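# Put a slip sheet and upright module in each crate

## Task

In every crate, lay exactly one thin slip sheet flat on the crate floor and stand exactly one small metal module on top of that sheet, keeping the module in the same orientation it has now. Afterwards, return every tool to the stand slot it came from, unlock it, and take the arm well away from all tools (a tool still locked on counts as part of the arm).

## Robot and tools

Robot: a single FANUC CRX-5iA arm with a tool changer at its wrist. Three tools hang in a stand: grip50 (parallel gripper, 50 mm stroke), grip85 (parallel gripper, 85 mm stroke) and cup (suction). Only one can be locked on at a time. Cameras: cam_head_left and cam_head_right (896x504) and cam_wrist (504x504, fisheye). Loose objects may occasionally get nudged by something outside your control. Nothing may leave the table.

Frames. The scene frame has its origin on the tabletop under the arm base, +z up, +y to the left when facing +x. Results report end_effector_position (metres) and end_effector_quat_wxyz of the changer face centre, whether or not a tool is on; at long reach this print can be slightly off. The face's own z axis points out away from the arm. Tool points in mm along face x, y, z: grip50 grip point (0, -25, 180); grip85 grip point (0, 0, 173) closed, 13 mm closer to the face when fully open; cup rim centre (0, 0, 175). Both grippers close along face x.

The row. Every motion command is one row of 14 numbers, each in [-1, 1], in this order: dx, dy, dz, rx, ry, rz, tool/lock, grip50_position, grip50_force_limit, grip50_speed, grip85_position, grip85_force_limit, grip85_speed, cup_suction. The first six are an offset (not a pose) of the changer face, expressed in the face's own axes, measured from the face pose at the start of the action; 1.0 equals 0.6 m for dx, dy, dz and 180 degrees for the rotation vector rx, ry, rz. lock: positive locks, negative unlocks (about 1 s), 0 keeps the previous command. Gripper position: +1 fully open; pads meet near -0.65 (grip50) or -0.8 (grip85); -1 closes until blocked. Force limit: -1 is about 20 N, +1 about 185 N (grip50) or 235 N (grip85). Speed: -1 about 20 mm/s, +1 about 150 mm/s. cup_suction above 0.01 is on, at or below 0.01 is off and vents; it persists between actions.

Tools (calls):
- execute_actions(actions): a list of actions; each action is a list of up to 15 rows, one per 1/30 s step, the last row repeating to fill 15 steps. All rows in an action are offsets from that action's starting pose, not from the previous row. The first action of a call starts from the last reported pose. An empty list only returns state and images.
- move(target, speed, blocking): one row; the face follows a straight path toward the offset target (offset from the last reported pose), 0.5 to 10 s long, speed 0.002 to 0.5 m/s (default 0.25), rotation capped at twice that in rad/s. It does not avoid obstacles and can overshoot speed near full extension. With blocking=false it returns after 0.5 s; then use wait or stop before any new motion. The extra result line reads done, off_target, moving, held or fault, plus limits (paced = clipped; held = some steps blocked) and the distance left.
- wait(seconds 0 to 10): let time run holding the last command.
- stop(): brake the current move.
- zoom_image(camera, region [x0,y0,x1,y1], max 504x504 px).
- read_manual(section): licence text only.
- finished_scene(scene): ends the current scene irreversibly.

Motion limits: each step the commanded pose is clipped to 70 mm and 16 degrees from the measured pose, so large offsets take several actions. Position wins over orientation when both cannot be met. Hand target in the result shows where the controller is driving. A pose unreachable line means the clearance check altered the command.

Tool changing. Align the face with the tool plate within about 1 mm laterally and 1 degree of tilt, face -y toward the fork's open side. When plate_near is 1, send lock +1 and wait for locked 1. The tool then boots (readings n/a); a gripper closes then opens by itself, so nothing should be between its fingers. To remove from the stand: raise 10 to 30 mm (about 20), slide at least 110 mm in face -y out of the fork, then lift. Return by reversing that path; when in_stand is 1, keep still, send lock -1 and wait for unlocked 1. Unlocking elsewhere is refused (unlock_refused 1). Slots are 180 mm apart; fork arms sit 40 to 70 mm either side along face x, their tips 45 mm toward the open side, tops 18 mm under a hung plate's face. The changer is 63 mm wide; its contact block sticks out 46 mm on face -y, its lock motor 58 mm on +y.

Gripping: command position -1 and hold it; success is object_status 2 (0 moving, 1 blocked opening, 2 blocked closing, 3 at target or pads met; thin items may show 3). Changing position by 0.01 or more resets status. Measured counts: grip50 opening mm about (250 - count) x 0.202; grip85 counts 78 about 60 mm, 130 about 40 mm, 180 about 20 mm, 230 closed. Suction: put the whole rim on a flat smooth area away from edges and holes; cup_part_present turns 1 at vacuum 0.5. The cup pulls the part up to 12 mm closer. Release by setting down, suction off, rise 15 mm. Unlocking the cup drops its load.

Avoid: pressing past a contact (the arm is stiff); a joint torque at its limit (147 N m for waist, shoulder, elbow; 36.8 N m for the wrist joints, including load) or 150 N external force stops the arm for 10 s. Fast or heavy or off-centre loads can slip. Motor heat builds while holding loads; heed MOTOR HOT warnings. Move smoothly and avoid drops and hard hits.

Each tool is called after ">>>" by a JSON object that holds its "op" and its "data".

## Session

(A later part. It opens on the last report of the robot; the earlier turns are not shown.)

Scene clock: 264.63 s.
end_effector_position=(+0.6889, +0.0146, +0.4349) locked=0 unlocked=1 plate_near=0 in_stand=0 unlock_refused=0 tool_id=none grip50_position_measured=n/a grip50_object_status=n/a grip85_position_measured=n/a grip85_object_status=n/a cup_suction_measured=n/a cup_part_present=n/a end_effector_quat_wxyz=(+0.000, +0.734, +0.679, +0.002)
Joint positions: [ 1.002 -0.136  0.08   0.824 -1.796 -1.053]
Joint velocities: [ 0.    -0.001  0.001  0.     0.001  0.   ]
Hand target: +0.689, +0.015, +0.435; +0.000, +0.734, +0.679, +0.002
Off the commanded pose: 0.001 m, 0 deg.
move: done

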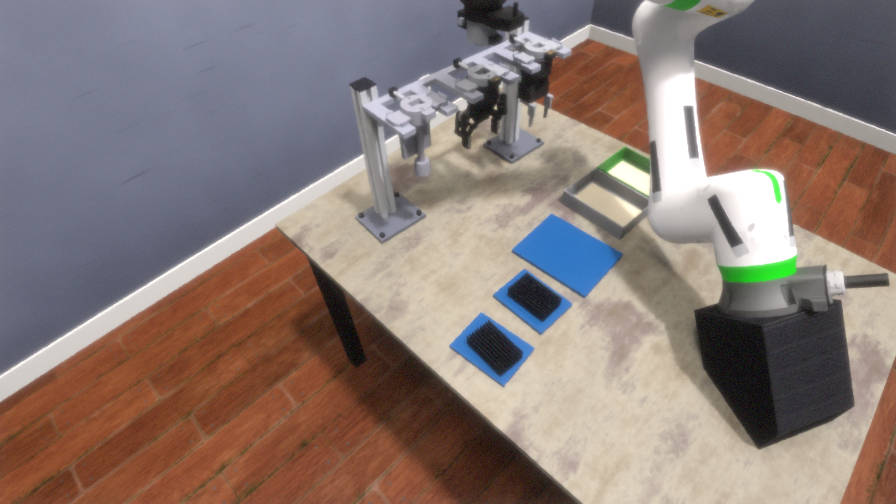

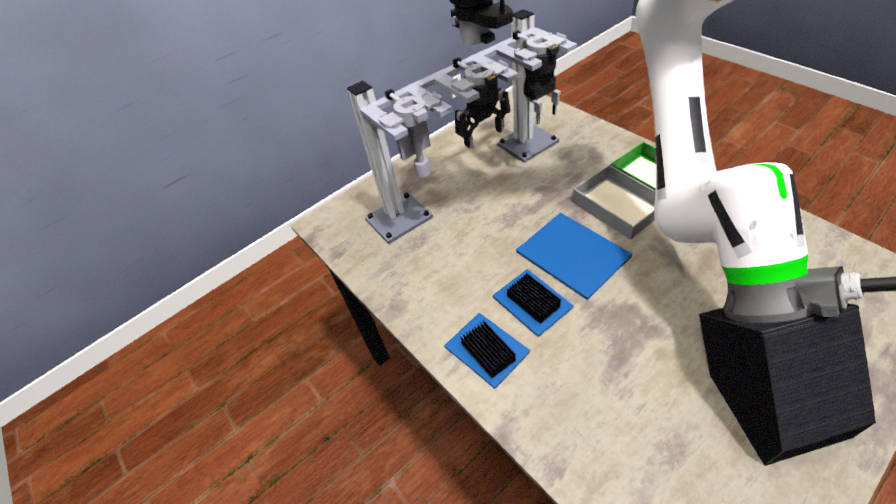

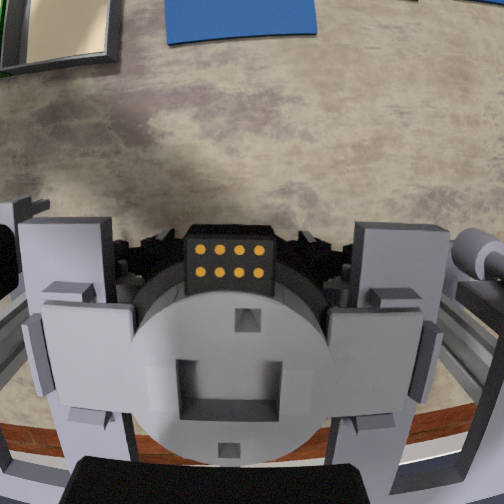

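>>> {"op": "move", "data": {"target": [-0.002,-0.0015,0.095,0,0,0,0,1,0,0,1,0,0,0], "speed": 0.08}}

>>> {"op": "move", "data": {"target": [0,0,0.021,0,0,0,0,1,0,0,1,0,0,0], "speed": 0.008}}

>>> {"op": "execute_actions", "data": {"actions": [[[0,0,0.0012,0,0,0,0,1,0,0,1,0,0,0]]]}}

Scene clock: 272.43 s.
end_effector_position=(+0.6882, +0.0139, +0.3781) locked=0 unlocked=1 plate_near=0 in_stand=0 unlock_refused=0 tool_id=none grip50_position_measured=n/a grip50_object_status=n/a grip85_position_measured=n/a grip85_object_status=n/a cup_suction_measured=n/a cup_part_present=n/a end_effector_quat_wxyz=(+0.000, +0.734, +0.679, +0.002)
Joint positions: [ 0.89  -0.157 -0.032  0.806 -1.653 -1.043]
Joint velocities: [-0.001  0.    -0.001 -0.    -0.    -0.   ]
Hand target: +0.688, +0.014, +0.378; +0.000, +0.734, +0.679, +0.002
Off the commanded pose: 0.000 m, 0 deg.
move: done

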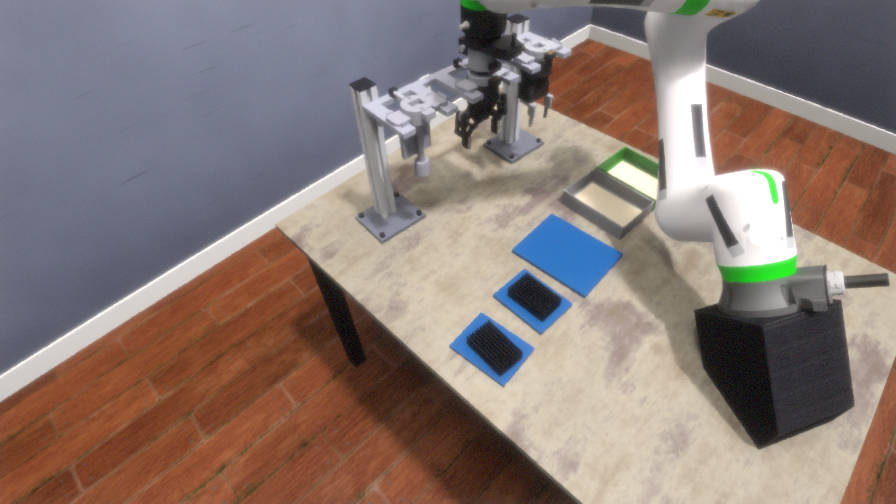

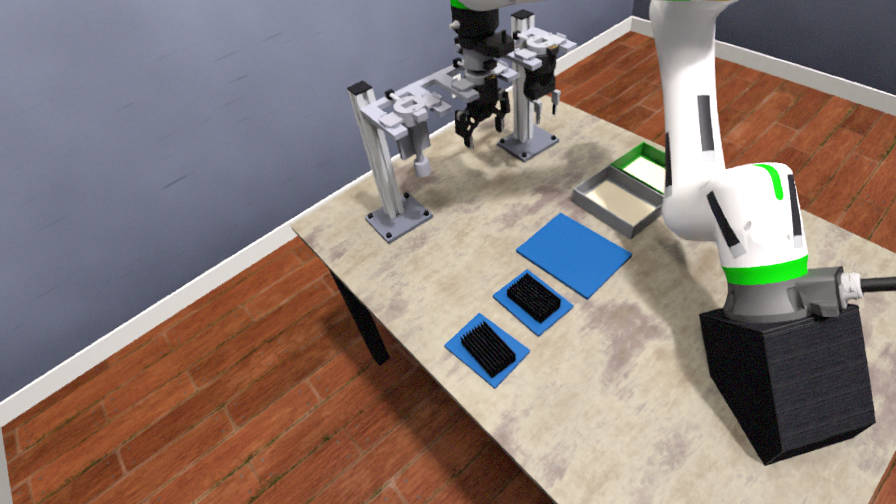

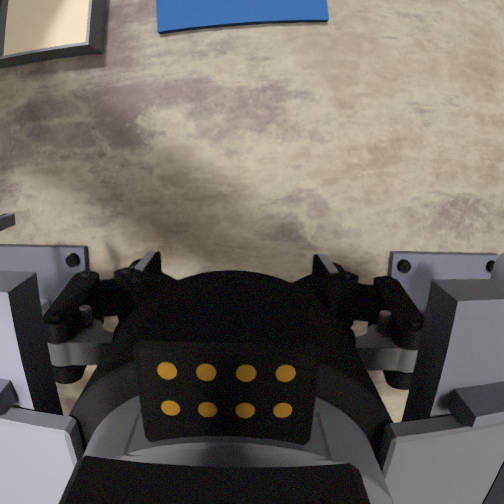

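Scene clock: 274.23 s.
end_effector_position=(+0.6883, +0.0140, +0.3655) locked=0 unlocked=1 plate_near=0 in_stand=1 unlock_refused=0 tool_id=none grip50_position_measured=n/a grip50_object_status=n/a grip85_position_measured=n/a grip85_object_status=n/a cup_suction_measured=n/a cup_part_present=n/a end_effector_quat_wxyz=(+0.000, +0.734, +0.679, +0.002)
Joint positions: [ 0.865 -0.158 -0.054  0.804 -1.622 -1.041]
Joint velocities: [ 0.001  0.    -0.    -0.     0.001 -0.   ]
Hand target: +0.688, +0.014, +0.365; +0.000, +0.734, +0.679, +0.002
Off the commanded pose: 0.000 m, 0 deg.
move: done

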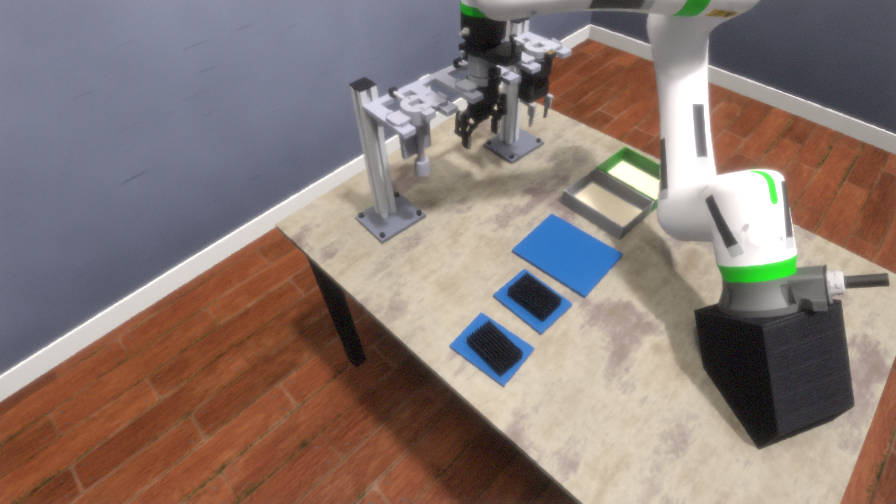

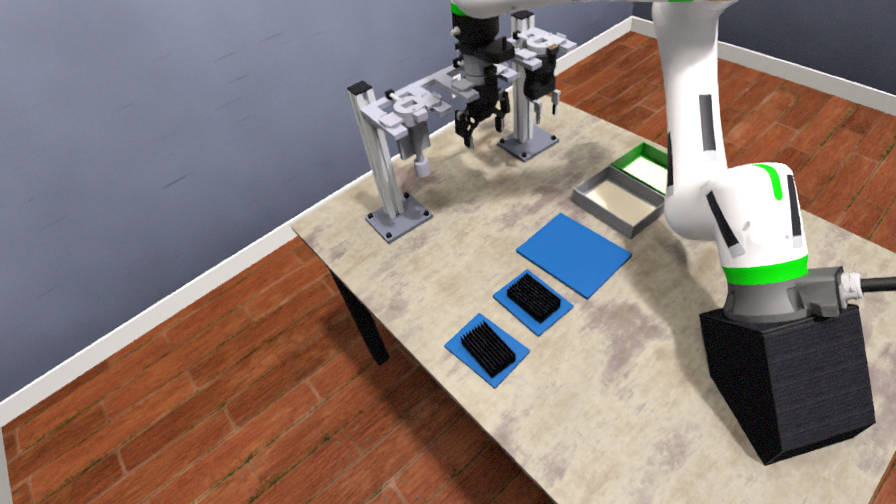

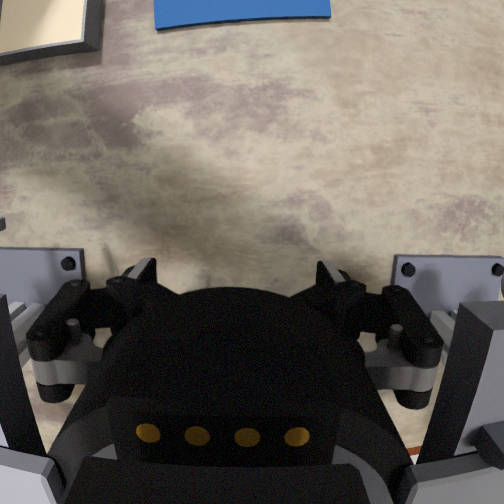

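Scene clock: 274.73 s.
end_effector_position=(+0.6883, +0.0140, +0.3648) locked=0 unlocked=1 plate_near=0 in_stand=1 unlock_refused=0 tool_id=none grip50_position_measured=n/a grip50_object_status=n/a grip85_position_measured=n/a grip85_object_status=n/a cup_suction_measured=n/a cup_part_present=n/a end_effector_quat_wxyz=(+0.000, +0.734, +0.679, +0.002)
Joint positions: [ 0.864 -0.158 -0.055  0.804 -1.62  -1.041]
Joint velocities: [-0.    -0.    -0.    -0.001  0.    -0.   ]
Hand target: +0.688, +0.014, +0.365; +0.000, +0.734, +0.679, +0.002
Off the commanded pose: 0.000 m, 0 deg.

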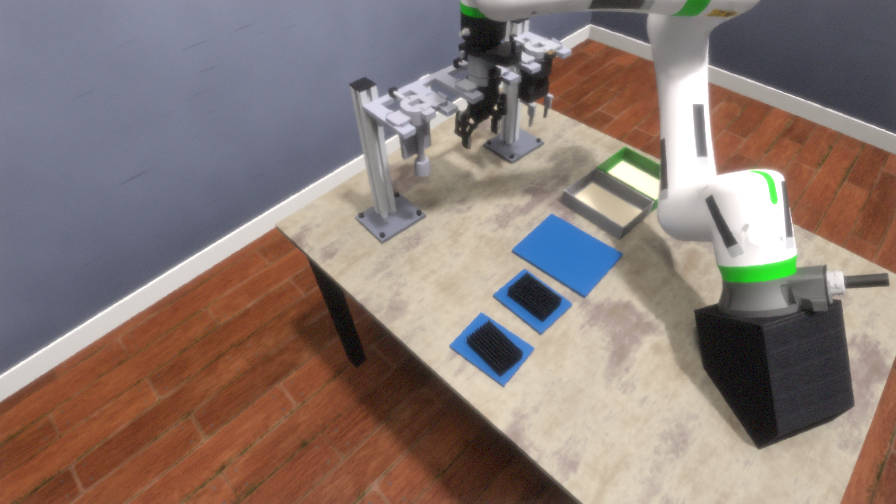

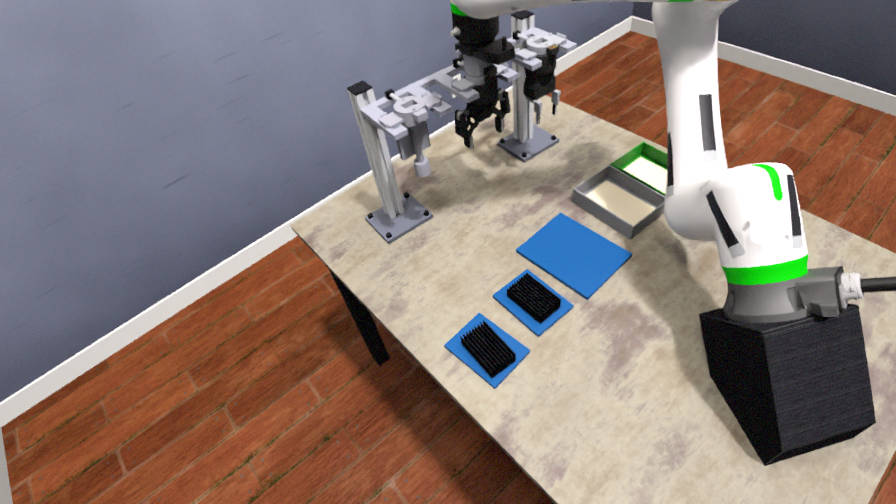

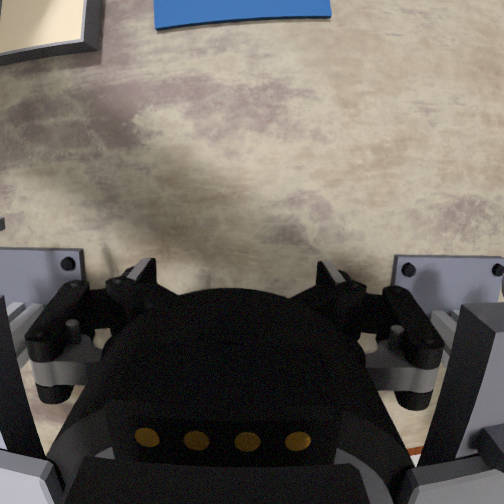

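>>> {"op": "execute_actions", "data": {"actions": [[[0,0,0.001,0,0,0,0,0,0,0,1,0,0,0]]]}}

Scene clock: 288.67 s.
end_effector_position=(+0.6883, +0.0140, +0.3642) locked=0 unlocked=1 plate_near=0 in_stand=1 unlock_refused=0 tool_id=none grip50_position_measured=n/a grip50_object_status=n/a grip85_position_measured=n/a grip85_object_status=n/a cup_suction_measured=n/a cup_part_present=n/a end_effector_quat_wxyz=(+0.001, +0.734, +0.679, +0.002)
Joint positions: [ 0.863 -0.158 -0.056  0.804 -1.618 -1.04 ]
Joint velocities: [ 0.    -0.    -0.    -0.001 -0.001  0.   ]
Hand target: +0.688, +0.014, +0.364; +0.000, +0.734, +0.679, +0.002
Off the commanded pose: 0.000 m, 0 deg.

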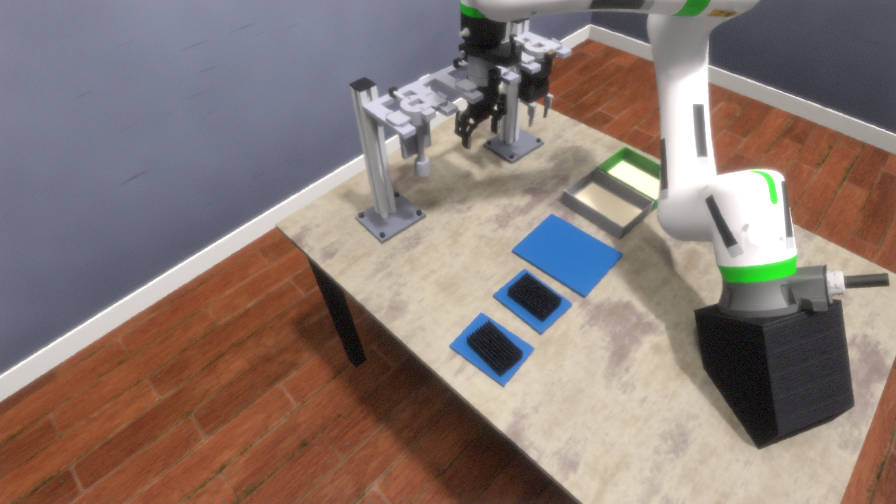

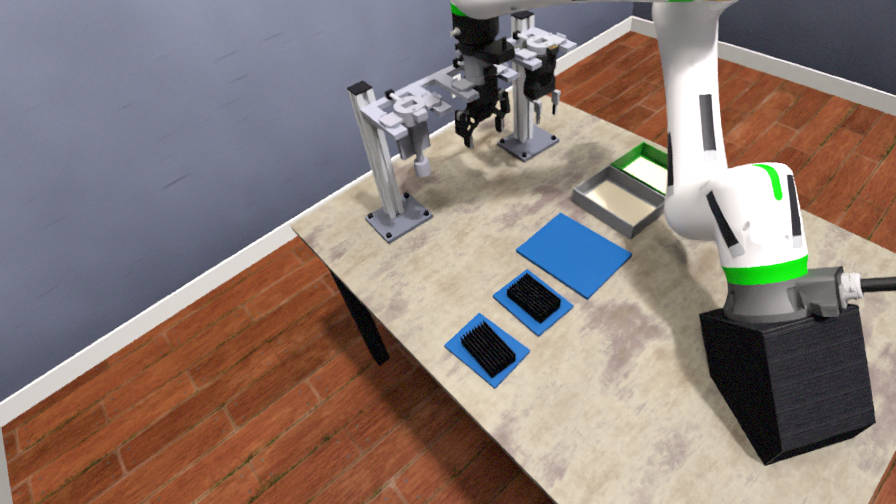

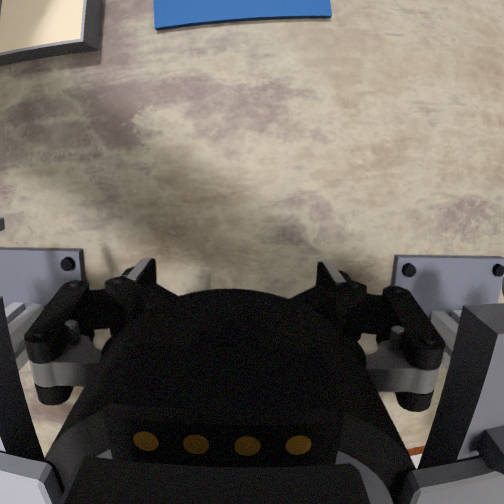

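>>> {"op": "execute_actions", "data": {"actions": [[[0,0,0.001,0,0,0,0,0,0,0,1,0,0,0]]]}}

Scene clock: 290.60 s.
end_effector_position=(+0.6883, +0.0140, +0.3636) locked=0 unlocked=1 plate_near=0 in_stand=1 unlock_refused=0 tool_id=none grip50_position_measured=n/a grip50_object_status=n/a grip85_position_measured=n/a grip85_object_status=n/a cup_suction_measured=n/a cup_part_present=n/a end_effector_quat_wxyz=(+0.001, +0.734, +0.679, +0.002)
Joint positions: [ 0.861 -0.158 -0.057  0.803 -1.617 -1.04 ]
Joint velocities: [-0.    -0.    -0.    -0.    -0.001 -0.   ]
Hand target: +0.688, +0.014, +0.364; +0.001, +0.734, +0.679, +0.002
Off the commanded pose: 0.000 m, 0 deg.

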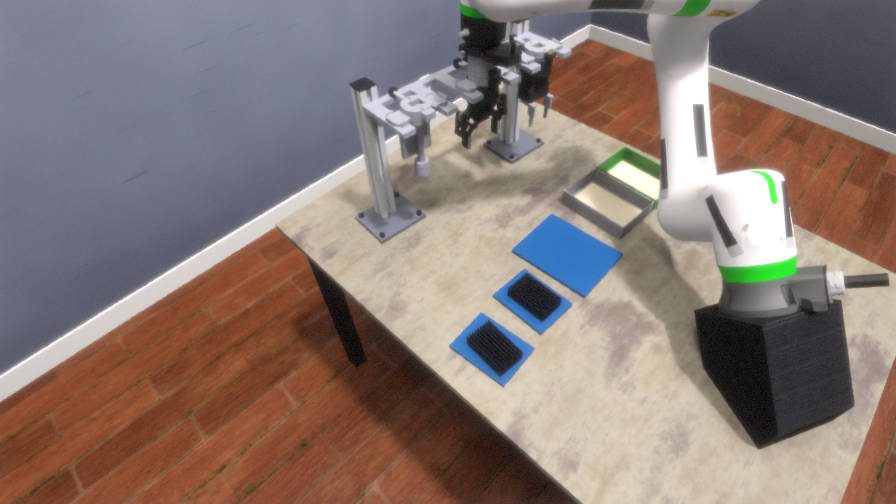

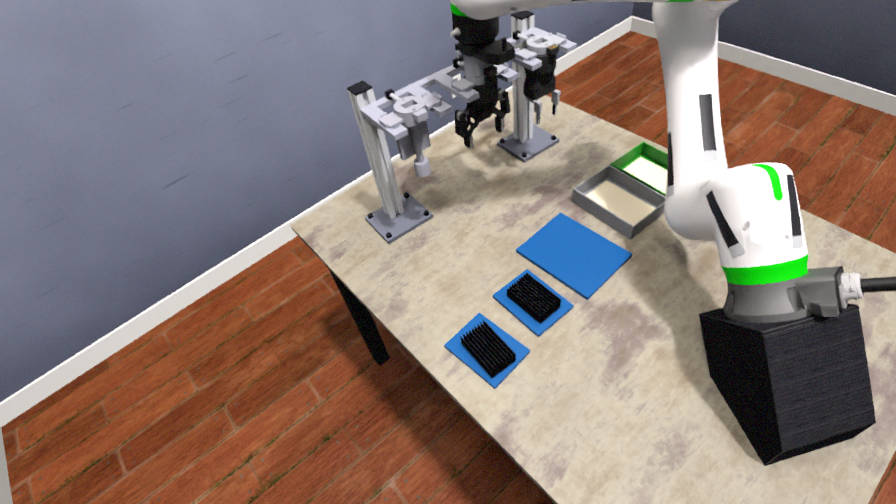

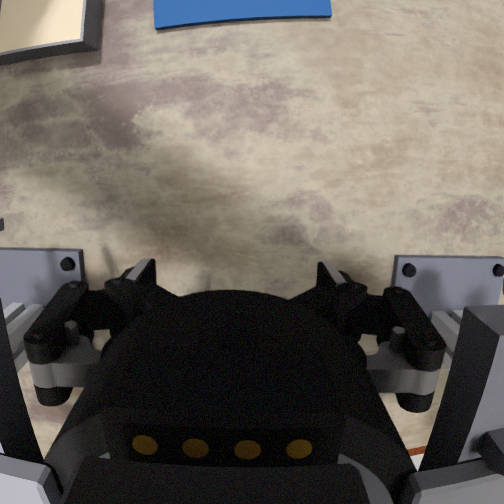

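>>> {"op": "execute_actions", "data": {"actions": [[[0,0,0.0008,0,0,0,0,0,0,0,1,0,0,0]]]}}

Scene clock: 293.00 s.
end_effector_position=(+0.6883, +0.0140, +0.3631) locked=0 unlocked=1 plate_near=1 in_stand=1 unlock_refused=0 tool_id=none grip50_position_measured=n/a grip50_object_status=n/a grip85_position_measured=n/a grip85_object_status=n/a cup_suction_measured=n/a cup_part_present=n/a end_effector_quat_wxyz=(+0.001, +0.734, +0.679, +0.002)
Joint positions: [ 0.86  -0.158 -0.058  0.803 -1.615 -1.04 ]
Joint velocities: [-0.    -0.    -0.     0.    -0.001  0.   ]
Hand target: +0.688, +0.014, +0.363; +0.001, +0.734, +0.679, +0.002
Off the commanded pose: 0.000 m, 0 deg.

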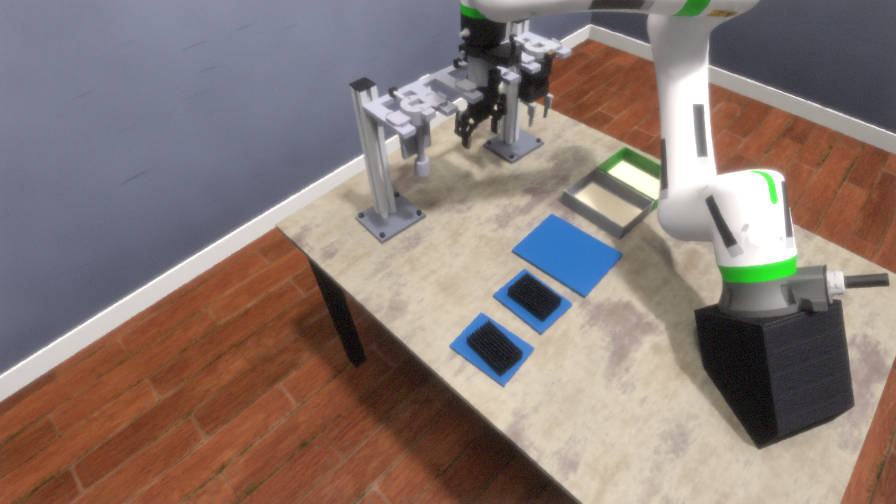

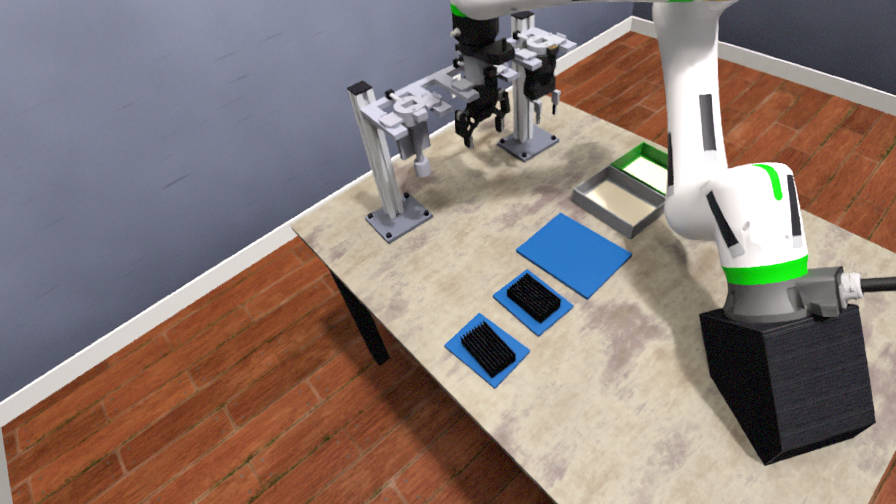

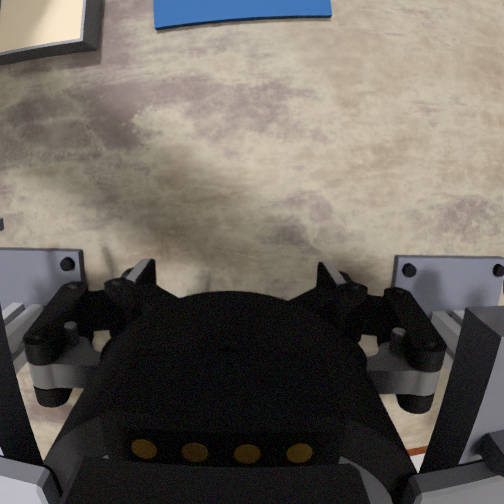

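>>> {"op": "execute_actions", "data": {"actions": [[[0,0,0,0,0,0,1,0,0,0,1,0,0,0]],[[0,0,0,0,0,0,1,0,0,0,1,0,0,0]],[[0,0,0,0,0,0,1,0,0,0,1,0,0,0]]]}}

>>> {"op": "move", "data": {"target": [0,0,-0.033,0,0,0,0,0,0,0,1,0,0,0], "speed": 0.05}}

>>> {"op": "move", "data": {"target": [0,-0.22,0,0,0,0,0,0,0,0,1,0,0,0], "speed": 0.15}}

>>> {"op": "move", "data": {"target": [0.27,-0.265,0.14,0,0,0,0,0,0,0,1,0,0,0]}}

Scene clock: 297.57 s.
end_effector_position=(+0.6883, +0.0140, +0.3631) locked=1 unlocked=0 plate_near=1 in_stand=1 unlock_refused=0 tool_id=grip85 grip50_position_measured=n/a grip50_object_status=n/a grip85_position_measured=n/a grip85_object_status=n/a cup_suction_measured=n/a cup_part_present=n/a end_effector_quat_wxyz=(+0.001, +0.734, +0.679, +0.002)
Joint positions: [ 0.86  -0.158 -0.058  0.803 -1.615 -1.04 ]
Joint velocities: [-0.002  0.001  0.001 -0.    -0.     0.   ]
Hand target: +0.688, +0.014, +0.363; +0.001, +0.734, +0.679, +0.002
Off the commanded pose: 0.000 m, 0 deg.

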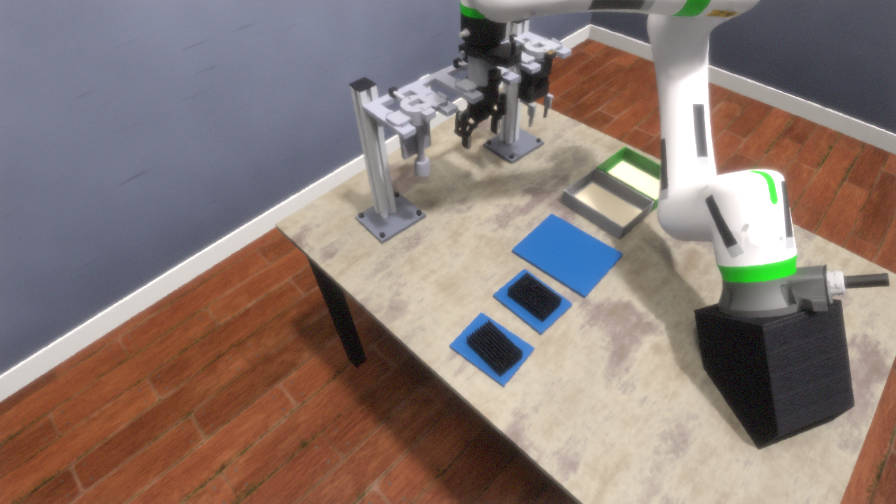

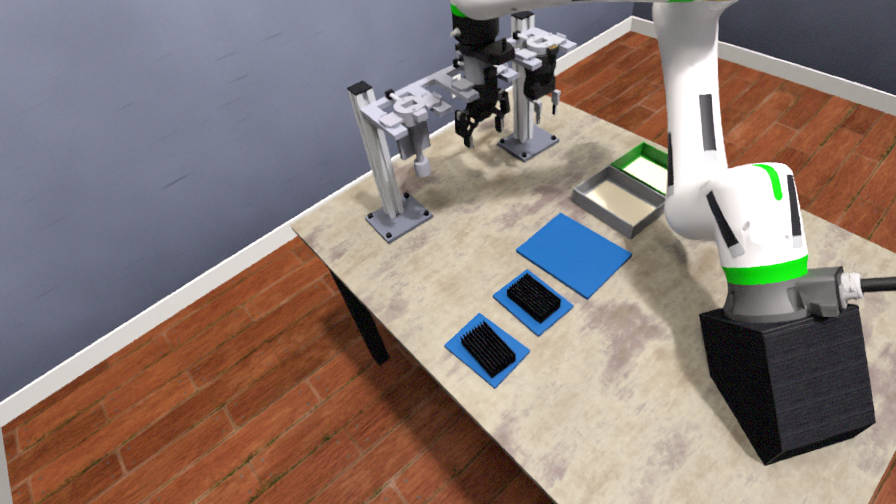

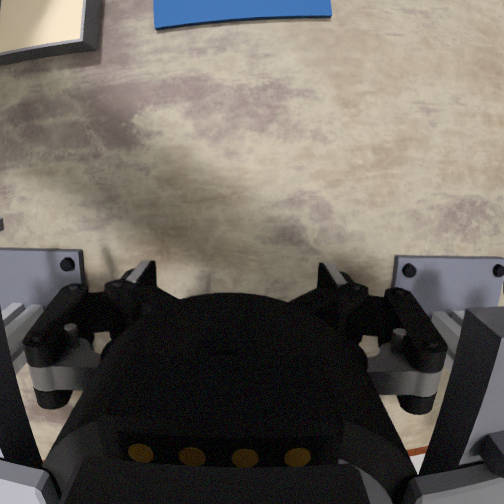

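Scene clock: 298.30 s.
end_effector_position=(+0.6882, +0.0138, +0.3828) locked=1 unlocked=0 plate_near=1 in_stand=0 unlock_refused=0 tool_id=grip85 grip50_position_measured=n/a grip50_object_status=n/a grip85_position_measured=n/a grip85_object_status=n/a cup_suction_measured=n/a cup_part_present=n/a end_effector_quat_wxyz=(+0.000, +0.734, +0.679, +0.002)
Joint positions: [ 0.9   -0.156 -0.024  0.808 -1.666 -1.044]
Joint velocities: [-0.001  0.     0.001  0.     0.001  0.001]
Hand target: +0.688, +0.014, +0.383; +0.000, +0.734, +0.679, +0.002
Off the commanded pose: 0.000 m, 0 deg.
move: done

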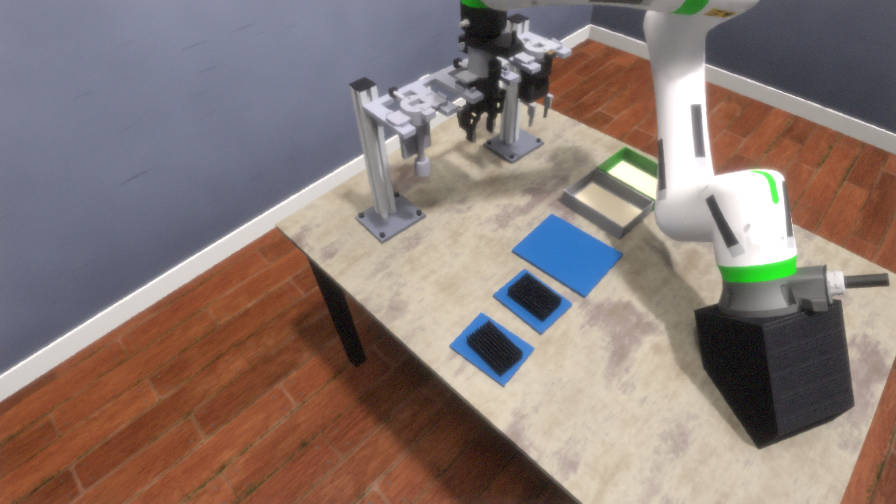

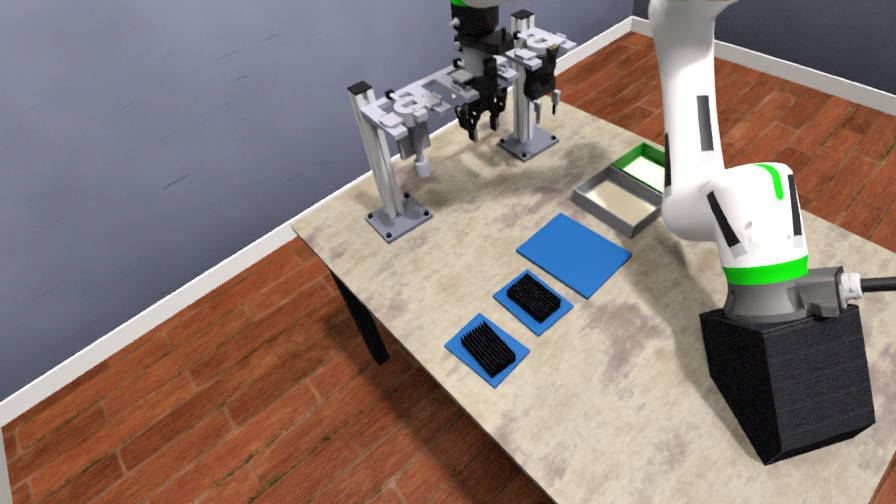

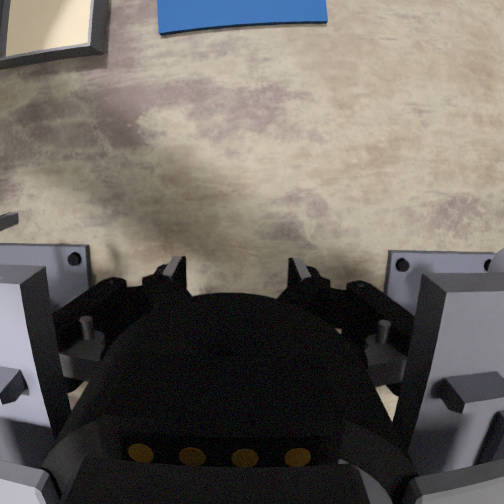

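Scene clock: 299.57 s.
end_effector_position=(+0.5569, +0.0238, +0.3821) locked=1 unlocked=0 plate_near=1 in_stand=0 unlock_refused=0 tool_id=grip85 grip50_position_measured=n/a grip50_object_status=n/a grip85_position_measured=n/a grip85_object_status=n/a cup_suction_measured=n/a cup_part_present=n/a end_effector_quat_wxyz=(+0.000, +0.734, +0.679, +0.002)
Joint positions: [ 1.195 -0.377 -0.386  0.779 -1.779 -1.355]
Joint velocities: [ 0.     0.    -0.001 -0.    -0.     0.001]
Hand target: +0.557, +0.024, +0.382; +0.000, +0.734, +0.679, +0.003
Off the commanded pose: 0.001 m, 0 deg.
move: done

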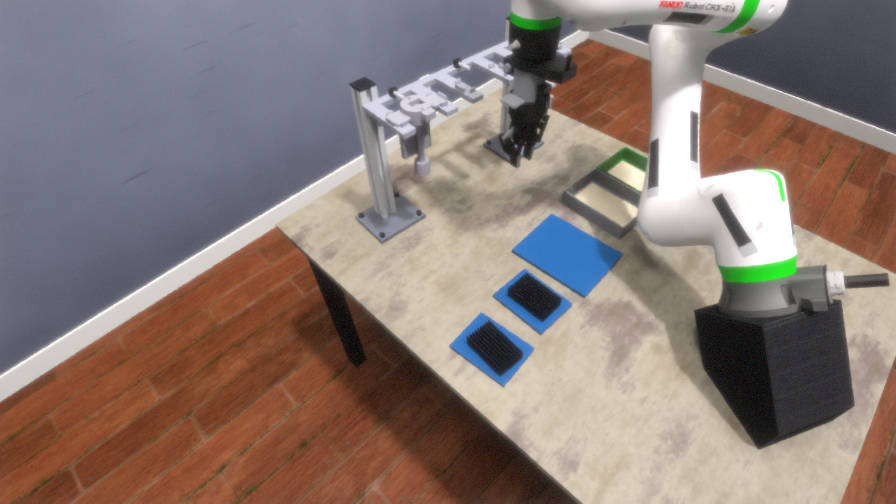

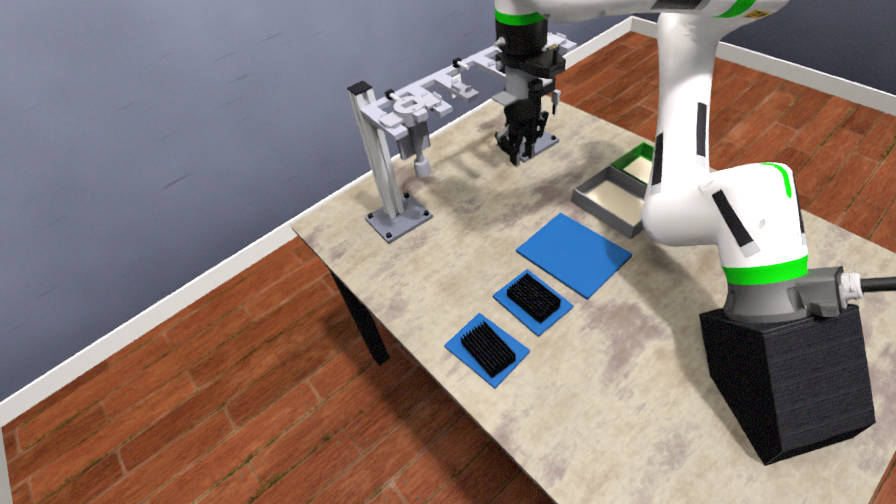

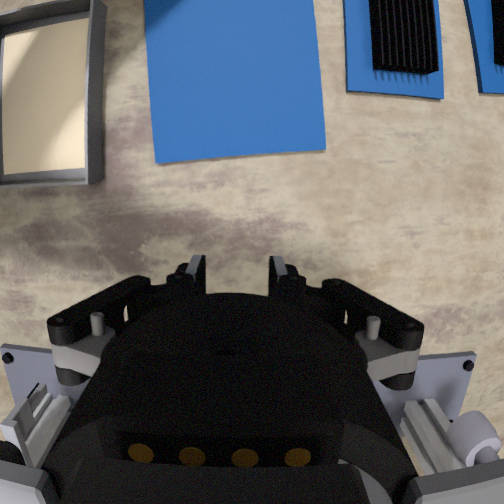

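Scene clock: 300.97 s.
end_effector_position=(+0.4110, +0.1982, +0.2986) locked=1 unlocked=0 plate_near=1 in_stand=0 unlock_refused=0 tool_id=grip85 grip50_position_measured=n/a grip50_object_status=n/a grip85_position_measured=3 grip85_object_status=3 cup_suction_measured=n/a cup_part_present=n/a end_effector_quat_wxyz=(+0.000, +0.734, +0.679, +0.003)
Joint positions: [ 1.375 -0.101 -0.642  0.696 -1.496 -1.84 ]
Joint velocities: [-0.001  0.001  0.    -0.     0.001  0.   ]
Hand target: +0.411, +0.198, +0.299; +0.000, +0.734, +0.679, +0.003
Off the commanded pose: 0.001 m, 0 deg.
move: done

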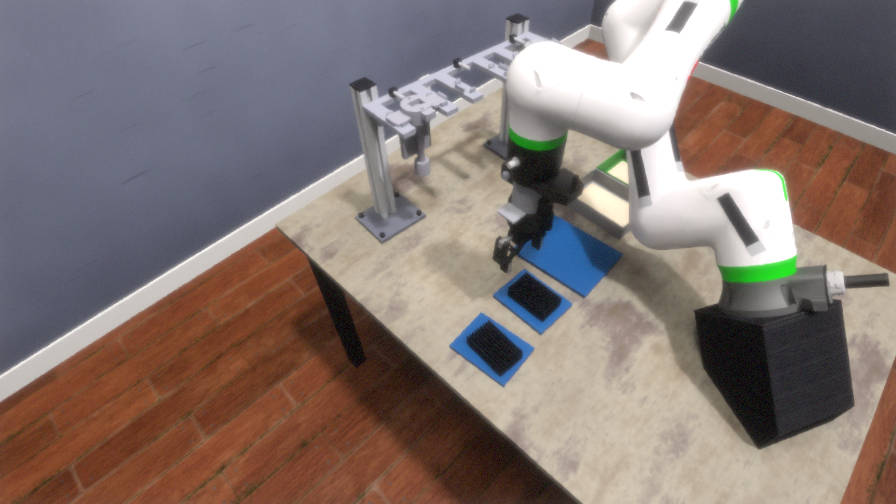

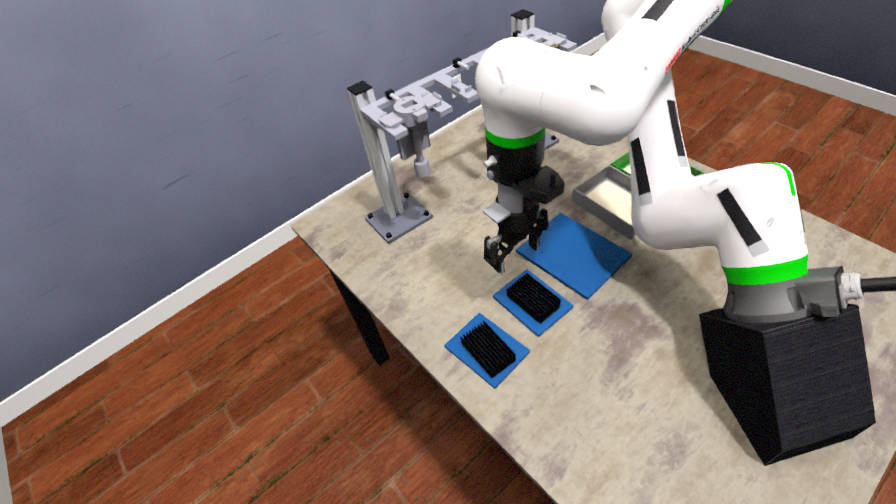

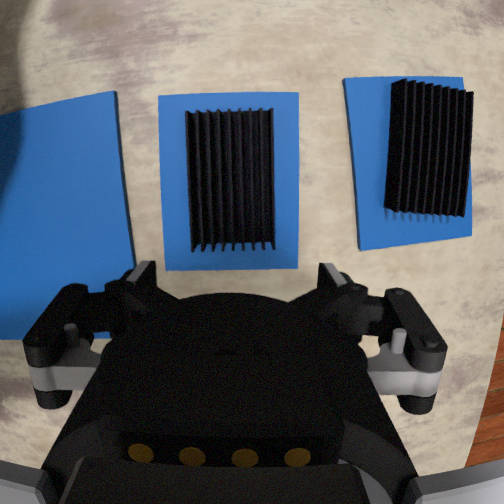

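>>> {"op": "move", "data": {"target": [-0.007,-0.088,0.14,0,0,0,0,0,0,0,1,0,0,0], "speed": 0.15}}

>>> {"op": "zoom_image", "data": {"camera": "cam_head_right", "region": [430,200,630,360]}}

Scene clock: 305.03 s.
end_effector_position=(+0.3584, +0.1987, +0.2144) locked=1 unlocked=0 plate_near=1 in_stand=0 unlock_refused=0 tool_id=grip85 grip50_position_measured=n/a grip50_object_status=n/a grip85_position_measured=3 grip85_object_status=3 cup_suction_measured=n/a cup_part_present=n/a end_effector_quat_wxyz=(+0.000, +0.734, +0.679, +0.004)
Joint positions: [ 1.321 -0.063 -0.854  0.755 -1.281 -1.976]
Joint velocities: [ 0.     0.    -0.002  0.    -0.    -0.   ]
Hand target: +0.358, +0.199, +0.214; +0.000, +0.734, +0.679, +0.004
Off the commanded pose: 0.000 m, 0 deg.
move: done

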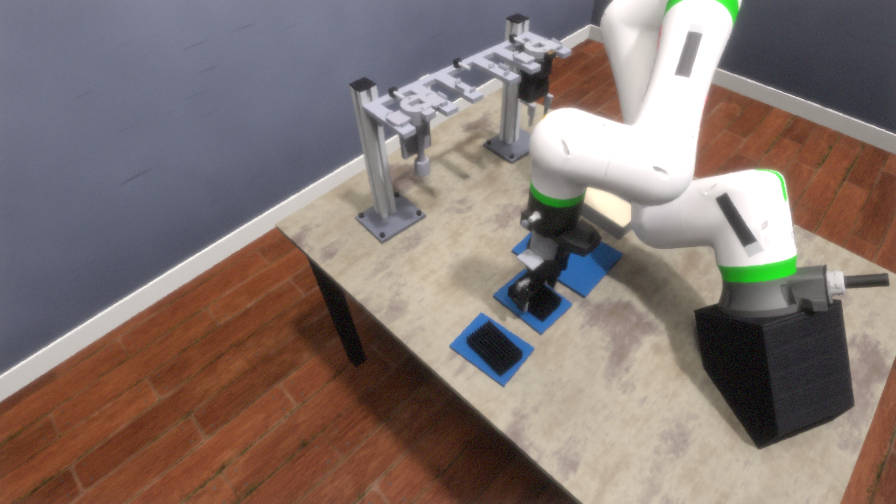

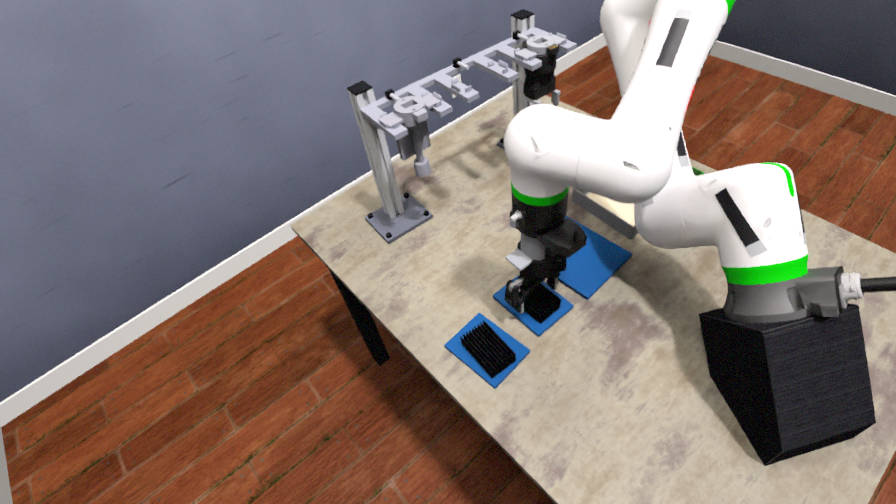

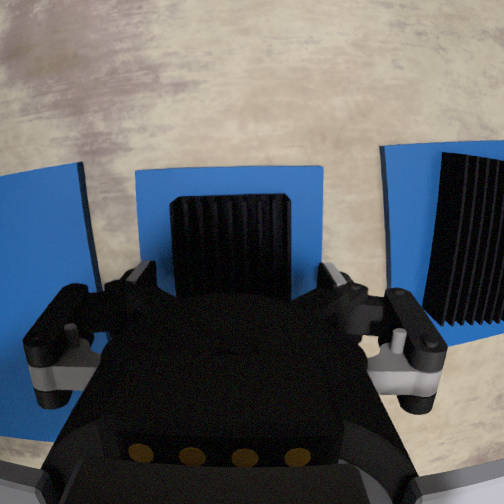

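Region (430, 200, 630, 360) of cam_head_right's 896x504 image, scaled by 2.520, with more detail than that image has; it fills the top 403 rows of this view, and the rest is white.

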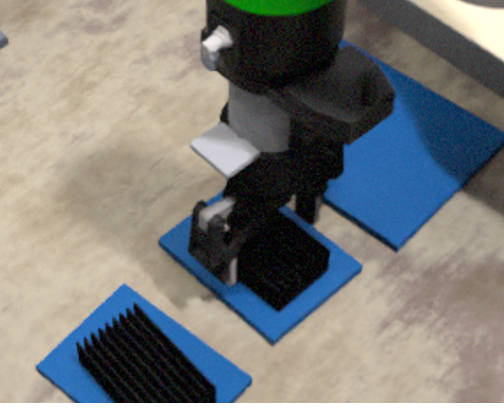

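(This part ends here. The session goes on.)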